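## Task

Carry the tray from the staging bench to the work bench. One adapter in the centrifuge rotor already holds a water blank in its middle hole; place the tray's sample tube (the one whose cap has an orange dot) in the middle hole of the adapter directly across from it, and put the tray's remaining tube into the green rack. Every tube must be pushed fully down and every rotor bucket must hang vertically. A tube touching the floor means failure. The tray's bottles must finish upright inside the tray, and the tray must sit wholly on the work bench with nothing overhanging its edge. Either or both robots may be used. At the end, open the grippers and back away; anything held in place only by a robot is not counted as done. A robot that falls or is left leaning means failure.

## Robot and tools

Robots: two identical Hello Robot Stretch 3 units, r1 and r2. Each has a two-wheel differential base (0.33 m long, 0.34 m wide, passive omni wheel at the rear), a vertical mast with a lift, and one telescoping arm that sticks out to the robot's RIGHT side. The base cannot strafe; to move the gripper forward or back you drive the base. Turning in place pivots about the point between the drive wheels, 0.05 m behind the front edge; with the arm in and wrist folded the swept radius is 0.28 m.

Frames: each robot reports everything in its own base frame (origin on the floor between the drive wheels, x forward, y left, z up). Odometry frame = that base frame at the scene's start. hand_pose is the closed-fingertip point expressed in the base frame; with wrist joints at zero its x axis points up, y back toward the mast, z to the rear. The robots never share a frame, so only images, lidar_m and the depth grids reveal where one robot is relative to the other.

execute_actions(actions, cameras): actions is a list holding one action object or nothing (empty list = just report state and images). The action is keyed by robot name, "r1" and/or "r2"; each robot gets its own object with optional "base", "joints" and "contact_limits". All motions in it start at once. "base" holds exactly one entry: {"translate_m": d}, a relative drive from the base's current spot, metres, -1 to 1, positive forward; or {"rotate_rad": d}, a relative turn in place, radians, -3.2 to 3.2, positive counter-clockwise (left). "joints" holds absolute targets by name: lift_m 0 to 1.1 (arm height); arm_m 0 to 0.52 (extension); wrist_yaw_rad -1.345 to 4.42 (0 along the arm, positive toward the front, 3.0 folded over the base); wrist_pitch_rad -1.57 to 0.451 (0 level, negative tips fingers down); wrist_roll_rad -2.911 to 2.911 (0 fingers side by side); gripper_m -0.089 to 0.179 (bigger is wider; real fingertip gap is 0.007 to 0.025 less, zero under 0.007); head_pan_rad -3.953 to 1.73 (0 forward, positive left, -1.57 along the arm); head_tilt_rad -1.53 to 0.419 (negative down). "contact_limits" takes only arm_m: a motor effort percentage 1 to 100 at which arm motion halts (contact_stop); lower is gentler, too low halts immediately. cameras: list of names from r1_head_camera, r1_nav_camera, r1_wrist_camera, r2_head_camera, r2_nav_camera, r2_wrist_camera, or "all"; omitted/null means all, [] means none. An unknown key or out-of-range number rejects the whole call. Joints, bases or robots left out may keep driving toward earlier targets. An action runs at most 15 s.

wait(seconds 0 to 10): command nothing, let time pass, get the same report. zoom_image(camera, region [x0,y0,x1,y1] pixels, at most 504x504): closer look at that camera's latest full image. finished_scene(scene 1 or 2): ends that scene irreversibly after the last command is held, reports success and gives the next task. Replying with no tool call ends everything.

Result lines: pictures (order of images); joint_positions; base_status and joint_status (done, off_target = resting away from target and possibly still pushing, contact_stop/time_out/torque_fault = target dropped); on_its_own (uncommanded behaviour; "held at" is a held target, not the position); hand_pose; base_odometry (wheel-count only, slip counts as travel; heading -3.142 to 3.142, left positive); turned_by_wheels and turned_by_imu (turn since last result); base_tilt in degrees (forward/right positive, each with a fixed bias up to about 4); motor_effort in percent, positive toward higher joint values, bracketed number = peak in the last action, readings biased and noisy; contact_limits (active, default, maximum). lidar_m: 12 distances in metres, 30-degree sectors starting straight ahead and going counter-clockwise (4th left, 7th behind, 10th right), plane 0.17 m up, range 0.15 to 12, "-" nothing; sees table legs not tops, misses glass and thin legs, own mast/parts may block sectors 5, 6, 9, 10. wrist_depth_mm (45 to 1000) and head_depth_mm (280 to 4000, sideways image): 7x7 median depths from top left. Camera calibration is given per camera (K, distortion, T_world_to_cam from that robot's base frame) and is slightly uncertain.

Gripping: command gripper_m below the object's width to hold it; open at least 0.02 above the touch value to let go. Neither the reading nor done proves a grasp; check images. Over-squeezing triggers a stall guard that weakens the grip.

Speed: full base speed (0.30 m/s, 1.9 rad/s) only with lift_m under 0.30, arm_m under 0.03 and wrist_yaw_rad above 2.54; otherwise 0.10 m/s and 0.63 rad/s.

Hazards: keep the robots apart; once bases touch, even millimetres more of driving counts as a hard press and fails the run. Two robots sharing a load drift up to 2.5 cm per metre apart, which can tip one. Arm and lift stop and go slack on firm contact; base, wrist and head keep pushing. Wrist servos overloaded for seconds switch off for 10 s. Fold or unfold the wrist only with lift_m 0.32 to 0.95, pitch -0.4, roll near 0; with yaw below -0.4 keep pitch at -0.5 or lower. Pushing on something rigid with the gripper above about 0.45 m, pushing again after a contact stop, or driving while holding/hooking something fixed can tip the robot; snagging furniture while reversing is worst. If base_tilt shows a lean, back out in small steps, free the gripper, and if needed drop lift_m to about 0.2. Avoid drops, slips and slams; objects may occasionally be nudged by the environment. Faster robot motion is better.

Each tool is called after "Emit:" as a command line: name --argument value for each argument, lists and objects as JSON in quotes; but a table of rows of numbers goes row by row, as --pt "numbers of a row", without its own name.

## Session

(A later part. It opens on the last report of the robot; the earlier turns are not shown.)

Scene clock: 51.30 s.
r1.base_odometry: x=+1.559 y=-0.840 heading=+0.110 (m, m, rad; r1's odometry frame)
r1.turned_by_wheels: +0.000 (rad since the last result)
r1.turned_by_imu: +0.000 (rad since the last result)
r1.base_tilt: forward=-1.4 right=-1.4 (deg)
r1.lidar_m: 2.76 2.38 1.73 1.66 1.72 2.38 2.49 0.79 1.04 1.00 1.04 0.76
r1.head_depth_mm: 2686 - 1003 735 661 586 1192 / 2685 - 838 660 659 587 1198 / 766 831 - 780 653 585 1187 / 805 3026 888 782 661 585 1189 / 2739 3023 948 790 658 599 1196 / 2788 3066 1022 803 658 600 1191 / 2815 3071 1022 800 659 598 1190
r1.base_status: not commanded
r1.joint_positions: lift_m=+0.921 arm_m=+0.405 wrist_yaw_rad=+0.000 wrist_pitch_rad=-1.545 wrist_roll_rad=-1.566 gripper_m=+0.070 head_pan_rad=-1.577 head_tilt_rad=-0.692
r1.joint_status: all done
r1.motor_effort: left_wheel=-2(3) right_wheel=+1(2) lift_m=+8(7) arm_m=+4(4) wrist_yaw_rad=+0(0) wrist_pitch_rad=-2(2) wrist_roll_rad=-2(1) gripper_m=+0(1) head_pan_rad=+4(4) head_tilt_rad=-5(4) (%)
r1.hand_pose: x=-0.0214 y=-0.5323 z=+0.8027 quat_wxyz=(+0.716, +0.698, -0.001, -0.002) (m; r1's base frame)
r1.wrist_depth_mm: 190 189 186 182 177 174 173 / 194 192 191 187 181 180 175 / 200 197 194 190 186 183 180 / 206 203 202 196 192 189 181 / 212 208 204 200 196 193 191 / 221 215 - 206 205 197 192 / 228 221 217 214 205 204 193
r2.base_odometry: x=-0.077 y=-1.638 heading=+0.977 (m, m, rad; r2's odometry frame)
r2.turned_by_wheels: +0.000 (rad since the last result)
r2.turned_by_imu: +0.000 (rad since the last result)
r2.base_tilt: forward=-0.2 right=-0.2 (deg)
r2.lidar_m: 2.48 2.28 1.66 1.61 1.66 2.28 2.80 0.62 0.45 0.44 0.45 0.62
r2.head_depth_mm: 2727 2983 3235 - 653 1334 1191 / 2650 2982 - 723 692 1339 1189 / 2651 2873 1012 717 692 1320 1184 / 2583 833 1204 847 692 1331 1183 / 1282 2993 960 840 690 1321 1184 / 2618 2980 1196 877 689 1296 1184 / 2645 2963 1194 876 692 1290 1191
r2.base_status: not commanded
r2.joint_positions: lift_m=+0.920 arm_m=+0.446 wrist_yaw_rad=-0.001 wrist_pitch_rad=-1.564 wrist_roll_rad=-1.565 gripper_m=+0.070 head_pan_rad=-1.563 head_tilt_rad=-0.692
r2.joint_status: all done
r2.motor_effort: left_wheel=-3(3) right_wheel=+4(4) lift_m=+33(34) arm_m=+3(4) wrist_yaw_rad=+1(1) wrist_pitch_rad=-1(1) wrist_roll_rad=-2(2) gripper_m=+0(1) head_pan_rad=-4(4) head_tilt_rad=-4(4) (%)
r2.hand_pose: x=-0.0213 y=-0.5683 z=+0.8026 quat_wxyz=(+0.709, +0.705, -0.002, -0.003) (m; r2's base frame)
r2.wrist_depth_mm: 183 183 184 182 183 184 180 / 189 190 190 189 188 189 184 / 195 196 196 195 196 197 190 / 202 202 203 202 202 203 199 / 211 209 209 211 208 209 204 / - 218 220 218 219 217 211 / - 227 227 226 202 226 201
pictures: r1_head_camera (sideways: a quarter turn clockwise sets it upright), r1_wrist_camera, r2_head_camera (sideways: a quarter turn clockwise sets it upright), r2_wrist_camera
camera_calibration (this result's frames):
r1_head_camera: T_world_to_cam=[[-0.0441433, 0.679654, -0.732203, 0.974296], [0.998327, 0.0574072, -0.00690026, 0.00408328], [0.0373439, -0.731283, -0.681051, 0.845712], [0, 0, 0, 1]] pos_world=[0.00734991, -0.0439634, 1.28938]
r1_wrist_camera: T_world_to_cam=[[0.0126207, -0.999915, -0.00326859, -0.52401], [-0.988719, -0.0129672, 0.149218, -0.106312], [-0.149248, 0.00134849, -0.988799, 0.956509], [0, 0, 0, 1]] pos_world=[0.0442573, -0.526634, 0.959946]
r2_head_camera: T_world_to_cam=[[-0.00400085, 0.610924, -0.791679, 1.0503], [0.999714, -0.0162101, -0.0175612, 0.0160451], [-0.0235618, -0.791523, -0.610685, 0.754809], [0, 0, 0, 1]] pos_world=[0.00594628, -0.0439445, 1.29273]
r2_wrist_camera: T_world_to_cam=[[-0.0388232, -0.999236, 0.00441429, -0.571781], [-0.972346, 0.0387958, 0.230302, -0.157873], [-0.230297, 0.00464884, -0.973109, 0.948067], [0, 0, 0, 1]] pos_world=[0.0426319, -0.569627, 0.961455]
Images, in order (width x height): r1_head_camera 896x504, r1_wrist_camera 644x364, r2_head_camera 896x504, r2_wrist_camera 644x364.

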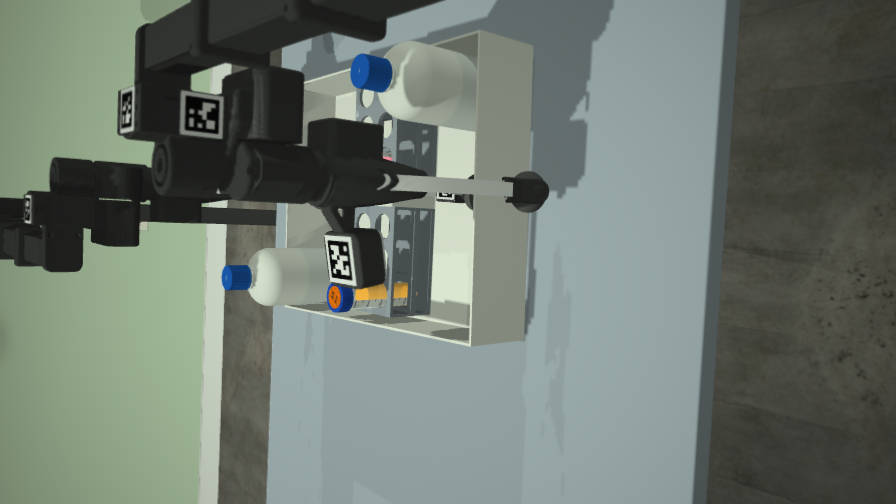

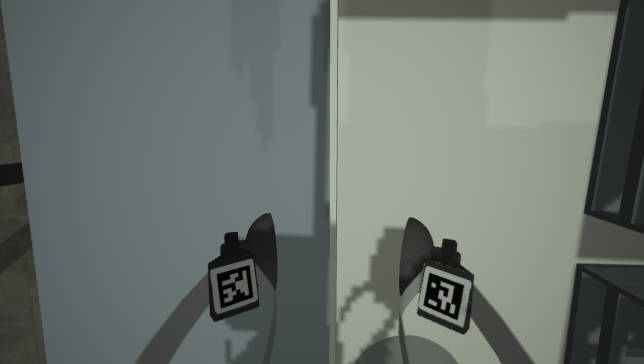

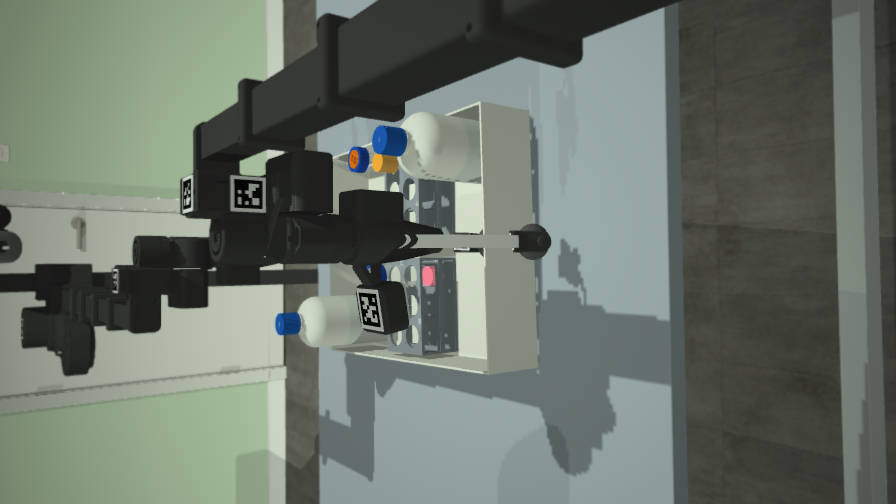

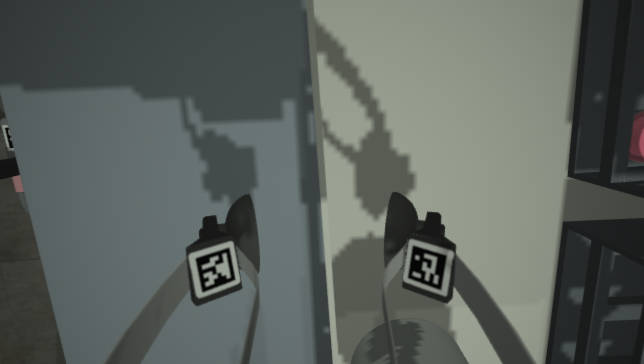

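Emit:
execute_actions --actions '[{"r1":{"joints":{"gripper_m":-0.04}},"r2":{"joints":{"gripper_m":-0.04}}}]' --cameras '[]'

Emit:
execute_actions --actions '[{"r1":{"joints":{"lift_m":0.96}},"r2":{"joints":{"lift_m":0.96}}}]' --cameras '["r1_head_camera","r1_wrist_camera","r2_head_camera","r2_wrist_camera"]'

Scene clock: 54.20 s.
r1.base_odometry: x=+1.559 y=-0.840 heading=+0.110 (m, m, rad; r1's odometry frame)
r1.turned_by_wheels: +0.000 (rad since the last result)
r1.turned_by_imu: +0.000 (rad since the last result)
r1.base_tilt: forward=-1.4 right=-1.4 (deg)
r1.lidar_m: 2.76 2.38 1.74 1.65 1.72 2.38 2.50 0.79 1.04 1.00 1.04 0.76
r1.head_depth_mm: 2667 - 1005 736 661 584 1193 / 2676 - 832 660 659 585 1191 / 768 827 - 780 660 582 1196 / 809 2955 893 781 659 586 1201 / 2789 3015 947 790 658 598 1194 / 2780 3101 1023 799 660 597 1190 / 2764 3055 1021 802 658 598 1195
r1.base_status: not commanded
r1.joint_positions: lift_m=+0.921 arm_m=+0.405 wrist_yaw_rad=+0.000 wrist_pitch_rad=-1.543 wrist_roll_rad=-1.569 gripper_m=-0.039 head_pan_rad=-1.577 head_tilt_rad=-0.692
r1.joint_status: all done
r1.motor_effort: left_wheel=-2(2) right_wheel=+2(1) lift_m=+12(12) arm_m=+4(4) wrist_yaw_rad=+0(0) wrist_pitch_rad=-3(4) wrist_roll_rad=+0(1) gripper_m=-16(99) head_pan_rad=+4(4) head_tilt_rad=-5(3) (%)
r1.hand_pose: x=-0.0214 y=-0.5328 z=+0.8024 quat_wxyz=(+0.717, +0.697, -0.001, -0.001) (m; r1's base frame)
r1.wrist_depth_mm: 188 185 183 181 175 173 171 / 192 191 188 184 179 178 175 / 199 196 192 190 183 182 178 / 207 201 198 194 188 186 181 / 209 207 204 199 194 190 187 / 219 213 210 - 197 196 188 / 227 219 216 213 200 201 192
r2.base_odometry: x=-0.077 y=-1.638 heading=+0.977 (m, m, rad; r2's odometry frame)
r2.turned_by_wheels: +0.000 (rad since the last result)
r2.turned_by_imu: +0.000 (rad since the last result)
r2.base_tilt: forward=-0.2 right=-0.2 (deg)
r2.lidar_m: 2.47 2.27 1.66 1.60 1.66 2.28 2.81 0.62 0.45 0.43 0.45 0.62
r2.head_depth_mm: 2692 3046 3245 - 652 1334 1194 / 2690 2966 - 719 693 1324 1188 / 2694 2880 1009 715 693 1333 1187 / 2545 840 1194 842 691 1334 1187 / 1285 2933 958 833 692 1319 1189 / 2602 2966 1193 877 692 1291 1183 / 2623 2920 1193 875 687 1292 1180
r2.base_status: not commanded
r2.joint_positions: lift_m=+0.920 arm_m=+0.446 wrist_yaw_rad=+0.001 wrist_pitch_rad=-1.559 wrist_roll_rad=-1.572 gripper_m=-0.039 head_pan_rad=-1.563 head_tilt_rad=-0.692
r2.joint_status: all done
r2.motor_effort: left_wheel=-2(3) right_wheel=+4(4) lift_m=+42(42) arm_m=+3(3) wrist_yaw_rad=-1(2) wrist_pitch_rad=-3(5) wrist_roll_rad=+1(2) gripper_m=-14(90) head_pan_rad=-4(4) head_tilt_rad=-4(4) (%)
r2.hand_pose: x=-0.0214 y=-0.5698 z=+0.8022 quat_wxyz=(+0.711, +0.703, +0.001, +0.001) (m; r2's base frame)
r2.wrist_depth_mm: 181 182 182 180 180 180 178 / 187 188 189 186 186 186 181 / 193 194 195 193 192 193 188 / 200 201 201 200 198 200 194 / 209 208 209 - 207 208 205 / 218 215 216 218 216 217 209 / - 224 225 224 205 225 217
pictures: none
No camera images: the call's "cameras" was empty. Leave "cameras" out to get every camera's image.

Scene clock: 55.37 s.
r1.base_odometry: x=+1.559 y=-0.840 heading=+0.110 (m, m, rad; r1's odometry frame)
r1.turned_by_wheels: +0.000 (rad since the last result)
r1.turned_by_imu: +0.000 (rad since the last result)
r1.base_tilt: forward=-1.5 right=-1.5 (deg)
r1.lidar_m: 2.76 2.38 1.74 1.65 1.72 2.38 2.50 0.78 1.04 1.00 1.04 0.76
r1.head_depth_mm: 2630 - 986 671 661 586 1197 / 2632 - 864 646 659 584 1188 / 737 - - 735 661 584 1200 / 2673 2986 857 735 658 587 1201 / 2743 3050 918 730 656 598 1198 / 2736 3076 1021 804 660 599 1189 / 2787 3062 1027 801 658 598 1194
r1.base_status: not commanded
r1.joint_positions: lift_m=+0.959 arm_m=+0.405 wrist_yaw_rad=+0.000 wrist_pitch_rad=-1.542 wrist_roll_rad=-1.569 gripper_m=-0.039 head_pan_rad=-1.577 head_tilt_rad=-0.692
r1.joint_status: all done
r1.motor_effort: left_wheel=-2(2) right_wheel=+1(2) lift_m=+36(36) arm_m=+4(4) wrist_yaw_rad=+1(0) wrist_pitch_rad=-3(3) wrist_roll_rad=+0(1) gripper_m=-18(17) head_pan_rad=+4(4) head_tilt_rad=-4(4) (%)
r1.hand_pose: x=-0.0214 y=-0.5329 z=+0.8408 quat_wxyz=(+0.717, +0.697, -0.001, -0.001) (m; r1's base frame)
r1.wrist_depth_mm: 964 223 220 216 175 174 171 / - 229 227 222 181 177 175 / - 233 231 227 184 181 178 / - 241 236 233 188 186 182 / - 249 246 241 193 189 189 / - 255 252 - 199 195 190 / - 264 260 254 202 199 192
r2.base_odometry: x=-0.077 y=-1.638 heading=+0.977 (m, m, rad; r2's odometry frame)
r2.turned_by_wheels: +0.000 (rad since the last result)
r2.turned_by_imu: +0.000 (rad since the last result)
r2.base_tilt: forward=-0.2 right=-0.2 (deg)
r2.lidar_m: 2.48 2.28 1.66 1.60 1.66 2.27 2.81 0.62 0.45 0.43 0.45 0.62
r2.head_depth_mm: 2710 2998 - 847 693 1325 1191 / 2691 2875 1113 718 693 1320 1186 / 2690 - 840 700 691 1324 1193 / 1310 859 1591 797 689 1325 1183 / 1227 2976 929 790 693 1325 1182 / 2617 2938 1196 842 690 1290 1184 / 2648 2967 1197 880 688 1288 1187
r2.base_status: not commanded
r2.joint_positions: lift_m=+0.959 arm_m=+0.446 wrist_yaw_rad=+0.001 wrist_pitch_rad=-1.559 wrist_roll_rad=-1.572 gripper_m=-0.039 head_pan_rad=-1.563 head_tilt_rad=-0.692
r2.joint_status: all done
r2.motor_effort: left_wheel=-2(3) right_wheel=+3(4) lift_m=+60(62) arm_m=+3(3) wrist_yaw_rad=-1(1) wrist_pitch_rad=-3(3) wrist_roll_rad=+1(1) gripper_m=-14(14) head_pan_rad=-4(5) head_tilt_rad=-4(4) (%)
r2.hand_pose: x=-0.0214 y=-0.5697 z=+0.8416 quat_wxyz=(+0.711, +0.703, +0.001, +0.001) (m; r2's base frame)
r2.wrist_depth_mm: 220 218 220 179 179 180 177 / 949 226 227 186 185 187 182 / 234 232 234 193 192 193 188 / 244 241 242 201 200 201 193 / - 250 251 - 208 208 205 / - 260 261 219 215 217 210 / - 270 271 248 205 226 204
pictures: r1_head_camera (sideways: a quarter turn clockwise sets it upright), r1_wrist_camera, r2_head_camera (sideways: a quarter turn clockwise sets it upright), r2_wrist_camera
camera_calibration (this result's frames):
r1_head_camera: T_world_to_cam=[[-0.0441431, 0.679654, -0.732203, 0.974296], [0.998327, 0.0574069, -0.00690026, 0.00408328], [0.0373438, -0.731283, -0.681051, 0.845712], [0, 0, 0, 1]] pos_world=[0.0073499, -0.0439634, 1.28938]
r1_wrist_camera: T_world_to_cam=[[0.0148987, -0.999889, -0.000972549, -0.526344], [-0.988678, -0.0148769, 0.14931, -0.1131], [-0.149308, -0.001263, -0.98879, 0.992784], [0, 0, 0, 1]] pos_world=[0.0442536, -0.526714, 0.99803]
r2_head_camera: T_world_to_cam=[[-0.00400085, 0.610924, -0.791679, 1.0503], [0.999714, -0.0162101, -0.0175612, 0.0160451], [-0.0235618, -0.791523, -0.610685, 0.754809], [0, 0, 0, 1]] pos_world=[0.00594628, -0.0439445, 1.29273]
r2_wrist_camera: T_world_to_cam=[[-0.0297816, -0.999509, 0.00971406, -0.577792], [-0.972649, 0.0312183, 0.230172, -0.171059], [-0.230363, -0.00259347, -0.973101, 0.981918], [0, 0, 0, 1]] pos_world=[0.0426095, -0.569621, 1.00049]
Images, in order (width x height): r1_head_camera 896x504, r1_wrist_camera 644x364, r2_head_camera 896x504, r2_wrist_camera 644x364.

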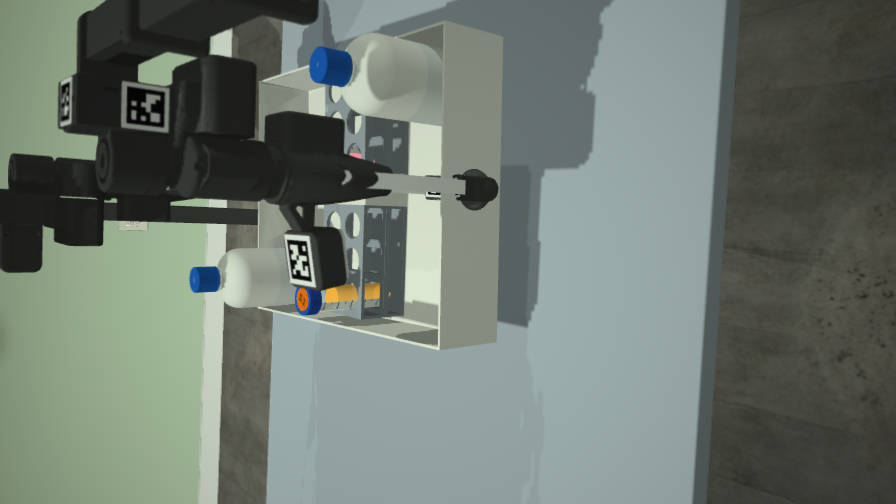

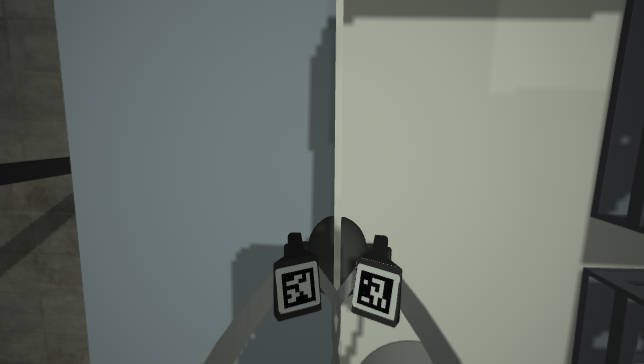

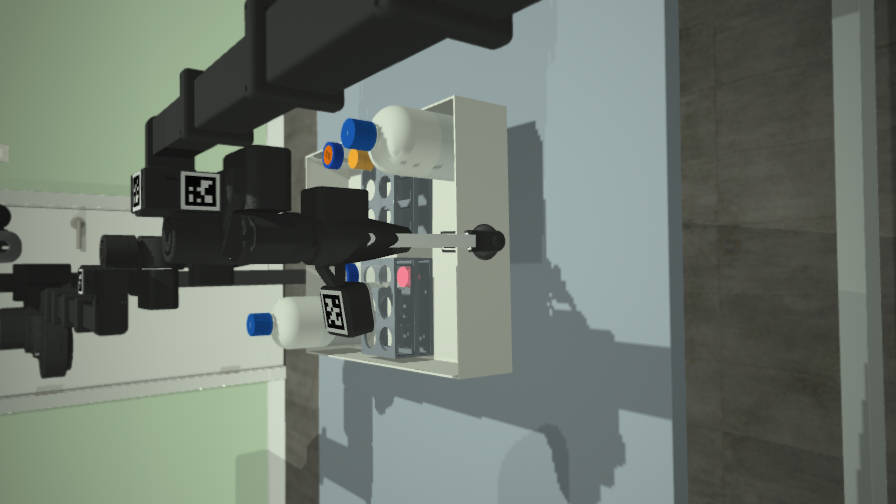

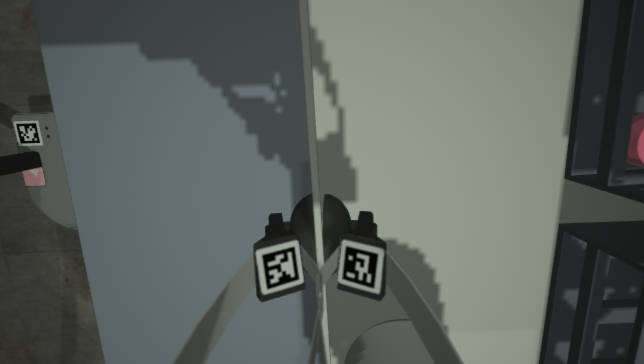

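Emit:
execute_actions --actions '[{"r1":{"base":{"translate_m":-1.0},"joints":{"lift_m":1.06}},"r2":{"base":{"translate_m":1.0},"joints":{"lift_m":1.06}}}]' --cameras '["r1_head_camera","r2_head_camera"]'

Scene clock: 68.57 s.
r1.base_odometry: x=+0.565 y=-0.950 heading=+0.110 (m, m, rad; r1's odometry frame)
r1.turned_by_wheels: +0.000 (rad since the last result)
r1.turned_by_imu: +0.003 (rad since the last result)
r1.base_tilt: forward=-1.4 right=-1.5 (deg)
r1.lidar_m: 1.71 2.37 1.71 1.68 1.74 2.39 1.51 1.53 3.17 1.02 0.44 1.42
r1.head_depth_mm: 2723 2913 561 1862 1622 1366 1194 / - 866 577 1873 1605 1374 1194 / 749 - 718 1806 1616 1370 1199 / 2690 803 717 1727 1612 1373 1197 / 2765 2942 688 1794 1575 1382 1199 / 2762 3071 1016 1233 1573 1370 1175 / 2782 3064 1020 801 674 730 935
r1.base_status: done
r1.joint_positions: lift_m=+1.059 arm_m=+0.405 wrist_yaw_rad=+0.000 wrist_pitch_rad=-1.546 wrist_roll_rad=-1.571 gripper_m=-0.039 head_pan_rad=-1.577 head_tilt_rad=-0.692
r1.joint_status: all done
r1.motor_effort: left_wheel=-1(3) right_wheel=+0(3) lift_m=+36(38) arm_m=+4(4) wrist_yaw_rad=-1(0) wrist_pitch_rad=-2(3) wrist_roll_rad=+1(0) gripper_m=-17(16) head_pan_rad=+4(4) head_tilt_rad=-3(4) (%)
r1.hand_pose: x=-0.0214 y=-0.5320 z=+0.9409 quat_wxyz=(+0.716, +0.698, +0.000, +0.000) (m; r1's base frame)
r1.wrist_depth_mm: - - - 699 177 173 171 / - - - - 181 176 174 / - - - - 183 182 178 / - - - - 190 186 180 / - - - - 194 190 187 / - - - - 197 194 189 / - - - - 200 200 192
r2.base_odometry: x=+0.482 y=-0.809 heading=+0.977 (m, m, rad; r2's odometry frame)
r2.turned_by_wheels: +0.000 (rad since the last result)
r2.turned_by_imu: -0.007 (rad since the last result)
r2.base_tilt: forward=-0.2 right=-0.2 (deg)
r2.lidar_m: 1.62 2.30 1.68 1.61 1.66 2.27 1.74 0.62 0.52 1.13 3.27 1.50
r2.head_depth_mm: - 3042 1205 878 1548 1337 952 / 2743 2974 613 1286 1626 1384 1183 / - 2928 767 1915 1691 1393 1185 / 738 836 779 1738 1681 1392 1189 / 2618 2823 808 1693 1685 1387 1191 / 2695 2988 2732 2068 1675 1394 1175 / 2609 2963 2920 2142 1662 1394 1186
r2.base_status: done
r2.joint_positions: lift_m=+1.059 arm_m=+0.446 wrist_yaw_rad=+0.002 wrist_pitch_rad=-1.568 wrist_roll_rad=-1.575 gripper_m=-0.039 head_pan_rad=-1.563 head_tilt_rad=-0.692
r2.joint_status: all done
r2.motor_effort: left_wheel=+0(2) right_wheel=-1(8) lift_m=+59(60) arm_m=+3(3) wrist_yaw_rad=-2(3) wrist_pitch_rad=+0(3) wrist_roll_rad=+1(1) gripper_m=-15(15) head_pan_rad=-4(4) head_tilt_rad=-4(4) (%)
r2.hand_pose: x=-0.0214 y=-0.5675 z=+0.9418 quat_wxyz=(+0.708, +0.706, +0.003, +0.002) (m; r2's base frame)
r2.wrist_depth_mm: - - - 178 180 179 175 / - - - 186 185 186 180 / - - - 193 192 192 186 / - - - 199 199 199 193 / - - - - 207 207 199 / - - - 218 215 217 207 / - - 533 226 201 224 201
pictures: r1_head_camera (sideways: a quarter turn clockwise sets it upright), r2_head_camera (sideways: a quarter turn clockwise sets it upright)
camera_calibration (this result's frames):
r1_head_camera: T_world_to_cam=[[-0.044143, 0.679654, -0.732204, 0.974296], [0.998327, 0.0574068, -0.00690027, 0.00408329], [0.0373437, -0.731283, -0.681051, 0.845712], [0, 0, 0, 1]] pos_world=[0.0073499, -0.0439634, 1.28938]
r2_head_camera: T_world_to_cam=[[-0.00400078, 0.610924, -0.791679, 1.0503], [0.999714, -0.0162102, -0.0175612, 0.0160451], [-0.0235619, -0.791523, -0.610685, 0.754809], [0, 0, 0, 1]] pos_world=[0.00594627, -0.0439445, 1.29273]
Images, in order (width x height): r1_head_camera 896x504, r2_head_camera 896x504.

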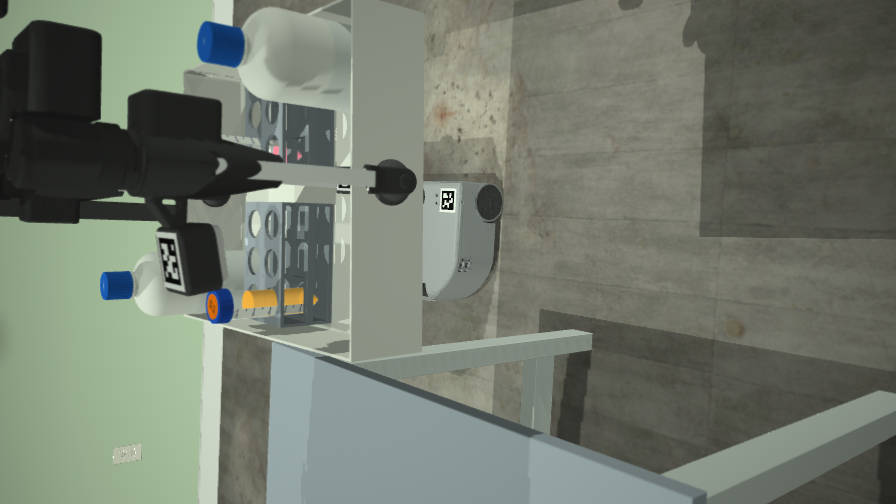

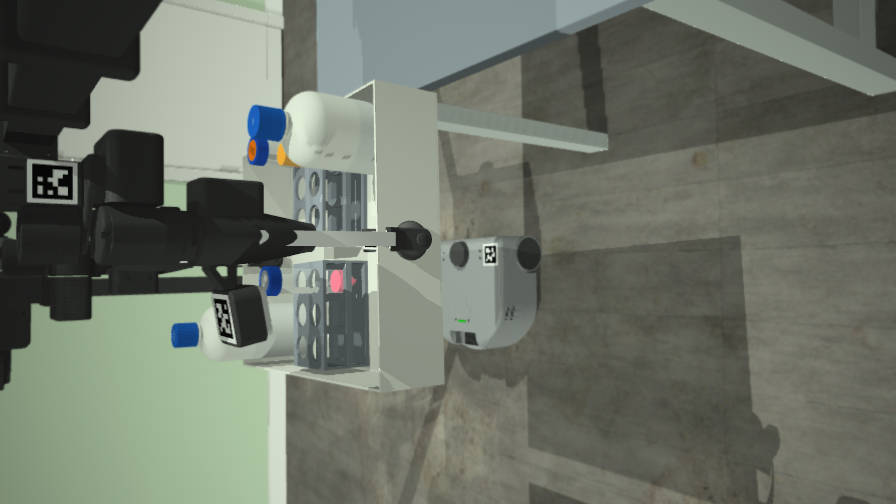

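Emit:
execute_actions --actions '[{"r1":{"base":{"rotate_rad":-0.004}},"r2":{"base":{"rotate_rad":0.009}}}]' --cameras '[]'

Emit:
execute_actions --actions '[{"r1":{"base":{"translate_m":-1.0}},"r2":{"base":{"translate_m":1.0}}}]' --cameras '["r1_head_camera","r2_head_camera","r2_nav_camera"]'

Scene clock: 71.30 s.
r1.base_odometry: x=+0.565 y=-0.950 heading=+0.106 (m, m, rad; r1's odometry frame)
r1.turned_by_wheels: -0.004 (rad since the last result)
r1.turned_by_imu: -0.004 (rad since the last result)
r1.base_tilt: forward=-1.4 right=-1.4 (deg)
r1.lidar_m: 1.72 2.37 1.71 1.68 1.74 2.37 1.52 1.53 3.18 1.02 0.44 1.41
r1.head_depth_mm: 2700 2940 560 1867 1620 1378 1189 / - 868 578 1853 1615 1373 1193 / 751 - 715 1794 1622 1386 1200 / 2656 804 713 1721 1607 1371 1192 / 2741 2964 691 1808 1545 1367 1197 / 2759 3034 1022 1227 1579 1374 1172 / 2755 3032 1022 799 676 736 936
r1.base_status: done
r1.joint_positions: lift_m=+1.059 arm_m=+0.405 wrist_yaw_rad=+0.000 wrist_pitch_rad=-1.547 wrist_roll_rad=-1.571 gripper_m=-0.039 head_pan_rad=-1.577 head_tilt_rad=-0.692
r1.joint_status: not commanded
r1.motor_effort: left_wheel=-1(6) right_wheel=+0(5) lift_m=+36(36) arm_m=+4(4) wrist_yaw_rad=-1(1) wrist_pitch_rad=-1(2) wrist_roll_rad=+1(1) gripper_m=-16(18) head_pan_rad=+4(4) head_tilt_rad=-3(2) (%)
r1.hand_pose: x=-0.0214 y=-0.5317 z=+0.9409 quat_wxyz=(+0.715, +0.699, +0.001, +0.000) (m; r1's base frame)
r1.wrist_depth_mm: - - - 688 176 174 171 / - - - - 179 177 174 / - - - - 184 182 178 / - - - - 188 184 182 / - - - - 193 189 186 / - - - - 197 193 190 / - - - - 202 199 191
r2.base_odometry: x=+0.482 y=-0.809 heading=+0.986 (m, m, rad; r2's odometry frame)
r2.turned_by_wheels: +0.009 (rad since the last result)
r2.turned_by_imu: +0.009 (rad since the last result)
r2.base_tilt: forward=-0.2 right=-0.2 (deg)
r2.lidar_m: 1.69 2.28 1.67 1.61 1.66 2.29 1.68 0.61 0.52 1.44 3.26 1.50
r2.head_depth_mm: - 3014 1199 882 1586 1365 963 / 2706 3006 614 1309 1598 1386 1195 / - 2954 782 1910 1679 1396 1175 / 739 876 774 1735 1688 1402 1185 / 2592 2810 778 1716 1689 1392 1183 / 2677 2955 2793 2036 1673 1389 1191 / 2700 2946 2911 2130 1672 1379 1187
r2.base_status: done
r2.joint_positions: lift_m=+1.059 arm_m=+0.446 wrist_yaw_rad=+0.003 wrist_pitch_rad=-1.568 wrist_roll_rad=-1.575 gripper_m=-0.039 head_pan_rad=-1.563 head_tilt_rad=-0.692
r2.joint_status: not commanded
r2.motor_effort: left_wheel=-1(6) right_wheel=+1(10) lift_m=+59(59) arm_m=+3(3) wrist_yaw_rad=-3(3) wrist_pitch_rad=+0(0) wrist_roll_rad=+1(2) gripper_m=-14(15) head_pan_rad=-4(4) head_tilt_rad=-4(4) (%)
r2.hand_pose: x=-0.0214 y=-0.5674 z=+0.9418 quat_wxyz=(+0.708, +0.706, +0.003, +0.002) (m; r2's base frame)
r2.wrist_depth_mm: - - - 179 178 179 176 / - - - 186 185 186 180 / - - - 192 192 192 186 / - - - 200 199 199 194 / - - - - 206 208 204 / - - - 218 214 215 209 / - - 515 226 202 225 217
pictures: none
No camera images: the call's "cameras" was empty. Leave "cameras" out to get every camera's image.

Scene clock: 82.83 s.
r1.base_odometry: x=-0.430 y=-1.055 heading=+0.106 (m, m, rad; r1's odometry frame)
r1.turned_by_wheels: +0.000 (rad since the last result)
r1.turned_by_imu: +0.003 (rad since the last result)
r1.base_tilt: forward=-1.4 right=-1.4 (deg)
r1.lidar_m: 2.70 2.35 1.74 1.67 1.74 2.38 1.93 0.59 1.10 1.44 3.17 1.31
r1.head_depth_mm: 2747 2871 564 1853 1620 1376 1189 / - 862 577 1875 1623 1371 1197 / 745 - 713 1807 1613 1375 1185 / 2702 811 717 1730 1620 1370 1186 / 2703 2965 691 1836 1614 1370 1185 / 2771 3053 2492 1970 1615 1386 1189 / 2786 3099 2513 1947 1630 1369 1195
r1.base_status: done
r1.joint_positions: lift_m=+1.059 arm_m=+0.405 wrist_yaw_rad=+0.001 wrist_pitch_rad=-1.547 wrist_roll_rad=-1.572 gripper_m=-0.039 head_pan_rad=-1.577 head_tilt_rad=-0.692
r1.joint_status: not commanded
r1.motor_effort: left_wheel=-1(4) right_wheel=+0(4) lift_m=+36(36) arm_m=+4(4) wrist_yaw_rad=-1(1) wrist_pitch_rad=-1(1) wrist_roll_rad=+1(2) gripper_m=-18(17) head_pan_rad=+4(4) head_tilt_rad=-3(4) (%)
r1.hand_pose: x=-0.0214 y=-0.5318 z=+0.9409 quat_wxyz=(+0.715, +0.699, +0.001, +0.000) (m; r1's base frame)
r1.wrist_depth_mm: - - - - 177 174 171 / - - - - 180 178 174 / - - - - 184 181 178 / - - - - 189 187 181 / - - - - 193 190 187 / - - - - 196 195 189 / - - - 815 202 201 190
r2.base_odometry: x=+1.034 y=+0.025 heading=+0.986 (m, m, rad; r2's odometry frame)
r2.turned_by_wheels: +0.000 (rad since the last result)
r2.turned_by_imu: -0.007 (rad since the last result)
r2.base_tilt: forward=-0.2 right=-0.2 (deg)
r2.lidar_m: 1.63 2.30 1.67 1.61 1.67 2.27 1.72 1.36 3.29 1.44 0.62 0.61
r2.head_depth_mm: - 3012 2934 2132 1693 1400 1191 / 2757 2999 617 1989 1700 1385 1190 / - 3003 759 1911 1683 1396 1187 / 734 836 780 1744 1676 1387 1191 / 2644 2844 778 1701 1690 1377 1189 / 2674 2977 2751 2022 1687 1396 1183 / 2621 2957 2883 1977 1578 1382 1187
r2.base_status: done
r2.joint_positions: lift_m=+1.059 arm_m=+0.446 wrist_yaw_rad=+0.003 wrist_pitch_rad=-1.568 wrist_roll_rad=-1.575 gripper_m=-0.039 head_pan_rad=-1.563 head_tilt_rad=-0.692
r2.joint_status: not commanded
r2.motor_effort: left_wheel=+0(2) right_wheel=-1(9) lift_m=+59(60) arm_m=+3(3) wrist_yaw_rad=-3(3) wrist_pitch_rad=+1(1) wrist_roll_rad=+2(2) gripper_m=-15(15) head_pan_rad=-4(5) head_tilt_rad=-4(4) (%)
r2.hand_pose: x=-0.0214 y=-0.5674 z=+0.9418 quat_wxyz=(+0.708, +0.706, +0.003, +0.002) (m; r2's base frame)
r2.wrist_depth_mm: - - - 179 179 179 175 / - - - 185 186 186 180 / - - - 193 192 191 186 / - - - 199 198 199 197 / - - - - 207 207 197 / - - - 219 215 215 207 / - - - 226 201 226 200
pictures: r1_head_camera (sideways: a quarter turn clockwise sets it upright), r2_head_camera (sideways: a quarter turn clockwise sets it upright), r2_nav_camera (sideways: a quarter turn counterclockwise sets it upright)
camera_calibration (this result's frames):
r1_head_camera: T_world_to_cam=[[-0.0441432, 0.679654, -0.732204, 0.974296], [0.998327, 0.057407, -0.00690027, 0.00408329], [0.0373439, -0.731283, -0.681051, 0.845712], [0, 0, 0, 1]] pos_world=[0.00734991, -0.0439634, 1.28938]
r2_head_camera: T_world_to_cam=[[-0.00400085, 0.610924, -0.791679, 1.0503], [0.999714, -0.0162101, -0.0175612, 0.0160451], [-0.0235618, -0.791523, -0.610685, 0.754809], [0, 0, 0, 1]] pos_world=[0.00594628, -0.0439445, 1.29273]
r2_nav_camera: T_world_to_cam=[[-0.0327842, -0.630134, 0.775794, -0.968012], [-0.999146, 0.0401866, -0.00958159, 0.0655114], [-0.0251388, -0.775446, -0.630913, 0.783606], [0, 0, 0, 1]] pos_world=[0.0534189, -0.00496551, 1.24599]
Images, in order (width x height): r1_head_camera 896x504, r2_head_camera 896x504, r2_nav_camera 672x504.

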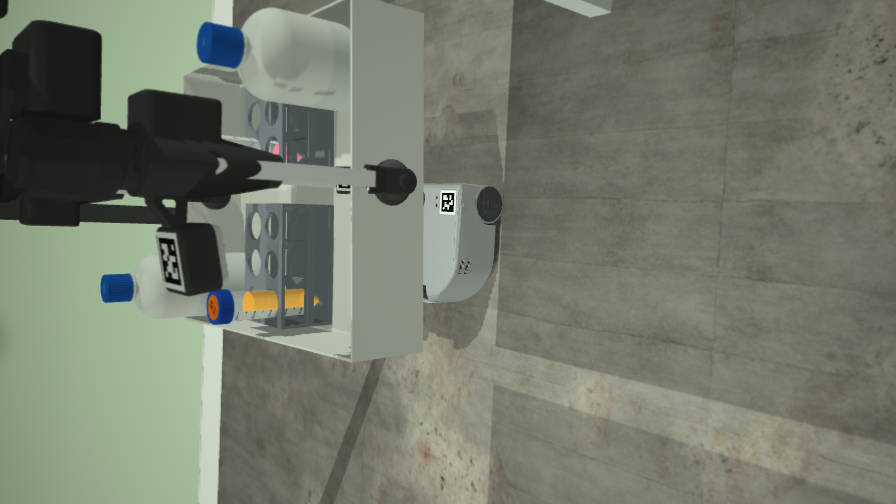

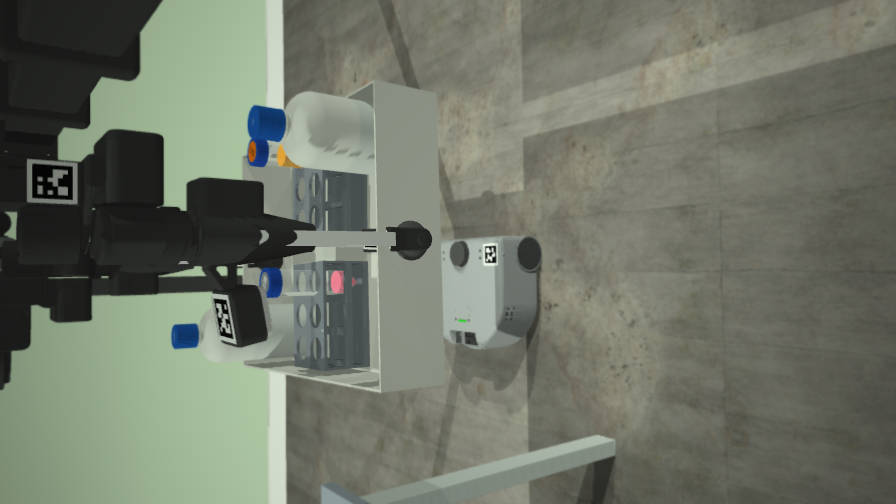

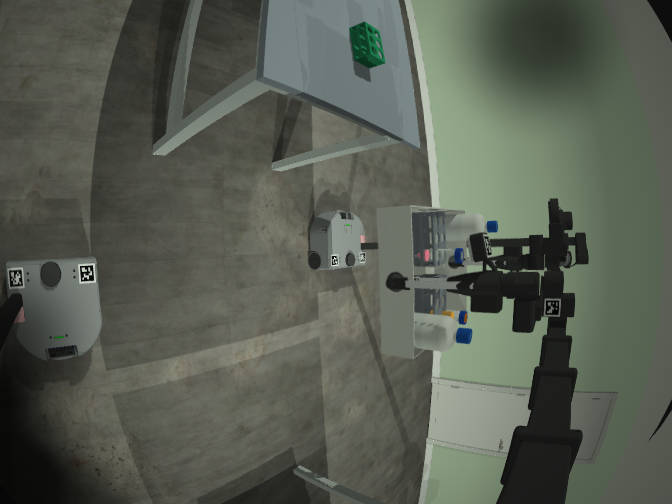

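Emit:
execute_actions --actions '[{"r1":{"base":{"rotate_rad":-0.004}},"r2":{"base":{"rotate_rad":0.009}}}]' --cameras '[]'

Emit:
execute_actions --actions '[{"r1":{"base":{"translate_m":-1.0}},"r2":{"base":{"translate_m":1.0}}}]' --cameras '["r1_head_camera","r2_head_camera","r2_nav_camera","r1_nav_camera"]'

Scene clock: 85.30 s.
r1.base_odometry: x=-0.430 y=-1.055 heading=+0.102 (m, m, rad; r1's odometry frame)
r1.turned_by_wheels: -0.004 (rad since the last result)
r1.turned_by_imu: -0.004 (rad since the last result)
r1.base_tilt: forward=-1.4 right=-1.5 (deg)
r1.lidar_m: 1.34 2.36 1.74 1.67 1.73 2.38 1.93 0.59 1.10 1.44 3.17 1.31
r1.head_depth_mm: 2722 2863 563 1850 1613 1368 1192 / - 867 577 1853 1623 1379 1191 / 749 - 715 1799 1608 1371 1192 / 2684 809 713 1744 1620 1378 1200 / 2739 2972 688 1810 1614 1367 1192 / 2758 3067 2544 1956 1598 1370 1199 / 2773 3054 2542 1960 1620 1364 1190
r1.base_status: done
r1.joint_positions: lift_m=+1.059 arm_m=+0.405 wrist_yaw_rad=+0.001 wrist_pitch_rad=-1.548 wrist_roll_rad=-1.572 gripper_m=-0.039 head_pan_rad=-1.577 head_tilt_rad=-0.692
r1.joint_status: not commanded
r1.motor_effort: left_wheel=-1(3) right_wheel=+0(7) lift_m=+36(36) arm_m=+4(3) wrist_yaw_rad=-2(2) wrist_pitch_rad=-1(1) wrist_roll_rad=+1(1) gripper_m=-17(16) head_pan_rad=+4(4) head_tilt_rad=-2(3) (%)
r1.hand_pose: x=-0.0214 y=-0.5315 z=+0.9409 quat_wxyz=(+0.715, +0.699, +0.001, +0.001) (m; r1's base frame)
r1.wrist_depth_mm: - - - - 176 174 171 / - - - - 180 178 174 / - - - - 184 180 178 / - - - - 189 185 181 / - - - - 194 190 186 / - - - - 197 194 189 / - - - 836 202 197 190
r2.base_odometry: x=+1.034 y=+0.025 heading=+0.995 (m, m, rad; r2's odometry frame)
r2.turned_by_wheels: +0.009 (rad since the last result)
r2.turned_by_imu: +0.009 (rad since the last result)
r2.base_tilt: forward=-0.2 right=-0.2 (deg)
r2.lidar_m: 1.69 2.27 1.67 1.61 1.67 2.29 1.66 1.37 3.27 1.44 0.62 0.61
r2.head_depth_mm: - 3004 2915 2153 1693 1394 1190 / 2749 2979 613 1987 1690 1385 1185 / - 2941 784 1920 1678 1386 1182 / 737 871 779 1738 1686 1394 1186 / 2599 2846 778 1729 1678 1385 1185 / 2664 2951 2740 2056 1688 1381 1180 / 2662 2952 2929 1972 1592 1384 1183
r2.base_status: done
r2.joint_positions: lift_m=+1.059 arm_m=+0.446 wrist_yaw_rad=+0.003 wrist_pitch_rad=-1.569 wrist_roll_rad=-1.575 gripper_m=-0.039 head_pan_rad=-1.563 head_tilt_rad=-0.692
r2.joint_status: not commanded
r2.motor_effort: left_wheel=-1(7) right_wheel=+1(11) lift_m=+60(59) arm_m=+3(3) wrist_yaw_rad=-4(3) wrist_pitch_rad=+0(0) wrist_roll_rad=+2(2) gripper_m=-15(15) head_pan_rad=-4(4) head_tilt_rad=-4(5) (%)
r2.hand_pose: x=-0.0214 y=-0.5672 z=+0.9419 quat_wxyz=(+0.708, +0.707, +0.003, +0.002) (m; r2's base frame)
r2.wrist_depth_mm: - - - 179 178 179 177 / - - - 185 185 186 179 / - - - 193 191 193 187 / - - - 199 198 200 194 / - - - - 207 208 203 / - - - 219 215 215 208 / - - - 225 202 225 215
pictures: none
No camera images: the call's "cameras" was empty. Leave "cameras" out to get every camera's image.

Scene clock: 96.73 s.
r1.base_odometry: x=-1.424 y=-1.157 heading=+0.102 (m, m, rad; r1's odometry frame)
r1.turned_by_wheels: +0.000 (rad since the last result)
r1.turned_by_imu: +0.003 (rad since the last result)
r1.base_tilt: forward=-1.5 right=-1.4 (deg)
r1.lidar_m: 2.29 2.38 1.73 1.67 1.74 2.37 1.28 0.96 1.04 1.00 1.04 0.60
r1.head_depth_mm: 2690 2914 565 756 659 585 1195 / - 855 579 755 659 587 1200 / 752 - 717 753 660 585 1193 / 2699 872 714 754 657 600 1194 / 2740 2988 691 755 660 599 1193 / 2794 3102 1019 802 658 597 1194 / 2787 3069 1020 800 659 598 1188
r1.base_status: done
r1.joint_positions: lift_m=+1.059 arm_m=+0.405 wrist_yaw_rad=+0.001 wrist_pitch_rad=-1.543 wrist_roll_rad=-1.573 gripper_m=-0.039 head_pan_rad=-1.577 head_tilt_rad=-0.692
r1.joint_status: not commanded
r1.motor_effort: left_wheel=-1(4) right_wheel=-1(5) lift_m=+36(36) arm_m=+4(4) wrist_yaw_rad=-1(2) wrist_pitch_rad=-3(3) wrist_roll_rad=+2(2) gripper_m=-17(17) head_pan_rad=+4(4) head_tilt_rad=-4(4) (%)
r1.hand_pose: x=-0.0214 y=-0.5328 z=+0.9408 quat_wxyz=(+0.717, +0.697, +0.002, +0.001) (m; r1's base frame)
r1.wrist_depth_mm: - - 314 311 176 174 171 / - - 325 319 181 178 175 / - 338 335 326 184 183 179 / - 349 340 335 190 185 180 / - - 348 345 193 192 186 / - - 357 - 197 194 187 / - - 369 367 201 200 190
r2.base_odometry: x=+1.579 y=+0.864 heading=+0.995 (m, m, rad; r2's odometry frame)
r2.turned_by_wheels: +0.000 (rad since the last result)
r2.turned_by_imu: -0.007 (rad since the last result)
r2.base_tilt: forward=-0.2 right=-0.2 (deg)
r2.lidar_m: 2.95 2.29 1.67 1.61 1.67 2.28 2.33 0.61 0.45 0.43 0.45 0.61
r2.head_depth_mm: - 3038 1204 847 690 1327 1184 / 2781 3007 618 813 692 1331 1184 / - 3010 755 789 693 1291 1185 / 743 835 777 802 692 1303 1178 / 2626 2802 778 787 689 1295 1188 / 2672 2951 1134 839 688 1296 1189 / 2647 2955 2930 878 690 1297 1189
r2.base_status: done
r2.joint_positions: lift_m=+1.059 arm_m=+0.446 wrist_yaw_rad=+0.003 wrist_pitch_rad=-1.565 wrist_roll_rad=-1.576 gripper_m=-0.039 head_pan_rad=-1.563 head_tilt_rad=-0.692
r2.joint_status: not commanded
r2.motor_effort: left_wheel=+0(2) right_wheel=-1(9) lift_m=+60(60) arm_m=+3(3) wrist_yaw_rad=-2(3) wrist_pitch_rad=-1(1) wrist_roll_rad=+2(2) gripper_m=-15(15) head_pan_rad=-4(4) head_tilt_rad=-4(4) (%)
r2.hand_pose: x=-0.0214 y=-0.5681 z=+0.9418 quat_wxyz=(+0.709, +0.705, +0.003, +0.002) (m; r2's base frame)
r2.wrist_depth_mm: - 316 315 179 179 180 175 / - 326 322 186 186 185 180 / - 334 337 192 192 193 187 / - 346 347 200 200 201 197 / - - 358 - 208 208 196 / - - 373 219 216 217 209 / - - 385 229 204 227 199
pictures: r1_head_camera (sideways: a quarter turn clockwise sets it upright), r1_nav_camera (sideways: a quarter turn counterclockwise sets it upright), r2_head_camera (sideways: a quarter turn clockwise sets it upright), r2_nav_camera (sideways: a quarter turn counterclockwise sets it upright)
camera_calibration (this result's frames):
r1_head_camera: T_world_to_cam=[[-0.0441431, 0.679654, -0.732203, 0.974296], [0.998327, 0.0574069, -0.00690026, 0.00408328], [0.0373438, -0.731283, -0.681051, 0.845712], [0, 0, 0, 1]] pos_world=[0.0073499, -0.0439634, 1.28938]
r1_nav_camera: T_world_to_cam=[[0.0246722, -0.613057, 0.789653, -0.981665], [-0.997942, 0.0316636, 0.0557625, -0.00853527], [-0.0591888, -0.789404, -0.611014, 0.758111], [0, 0, 0, 1]] pos_world=[0.0605739, -0.00309062, 1.23887]
r2_head_camera: T_world_to_cam=[[-0.00400085, 0.610924, -0.791679, 1.0503], [0.999714, -0.0162101, -0.0175612, 0.0160451], [-0.0235618, -0.791523, -0.610685, 0.754809], [0, 0, 0, 1]] pos_world=[0.00594628, -0.0439445, 1.29273]
r2_nav_camera: T_world_to_cam=[[-0.0327842, -0.630134, 0.775794, -0.968012], [-0.999146, 0.0401866, -0.00958158, 0.0655114], [-0.0251388, -0.775446, -0.630913, 0.783606], [0, 0, 0, 1]] pos_world=[0.0534189, -0.0049655, 1.24599]
Images, in order (width x height): r1_head_camera 896x504, r1_nav_camera 672x504, r2_head_camera 896x504, r2_nav_camera 672x504.

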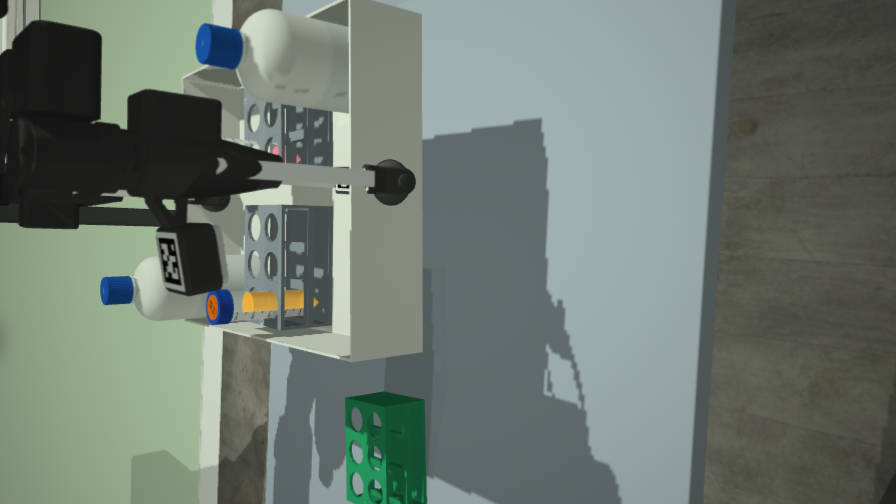

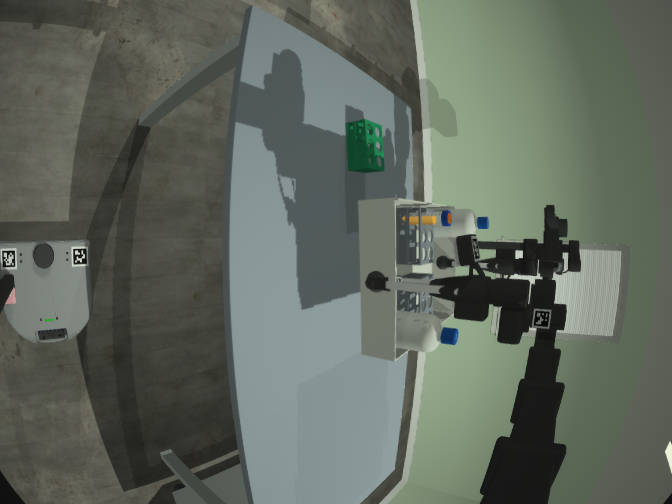

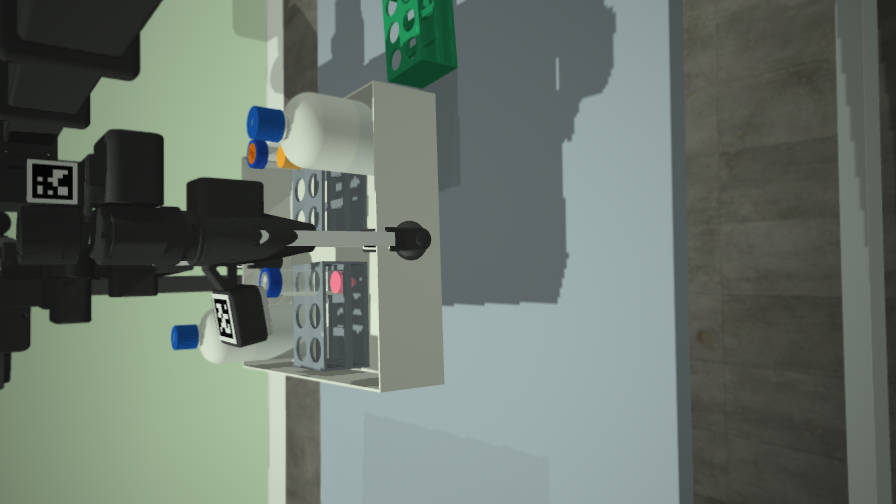

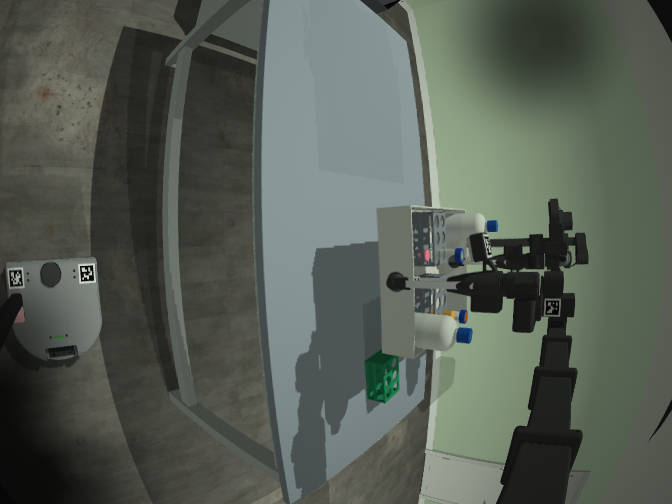

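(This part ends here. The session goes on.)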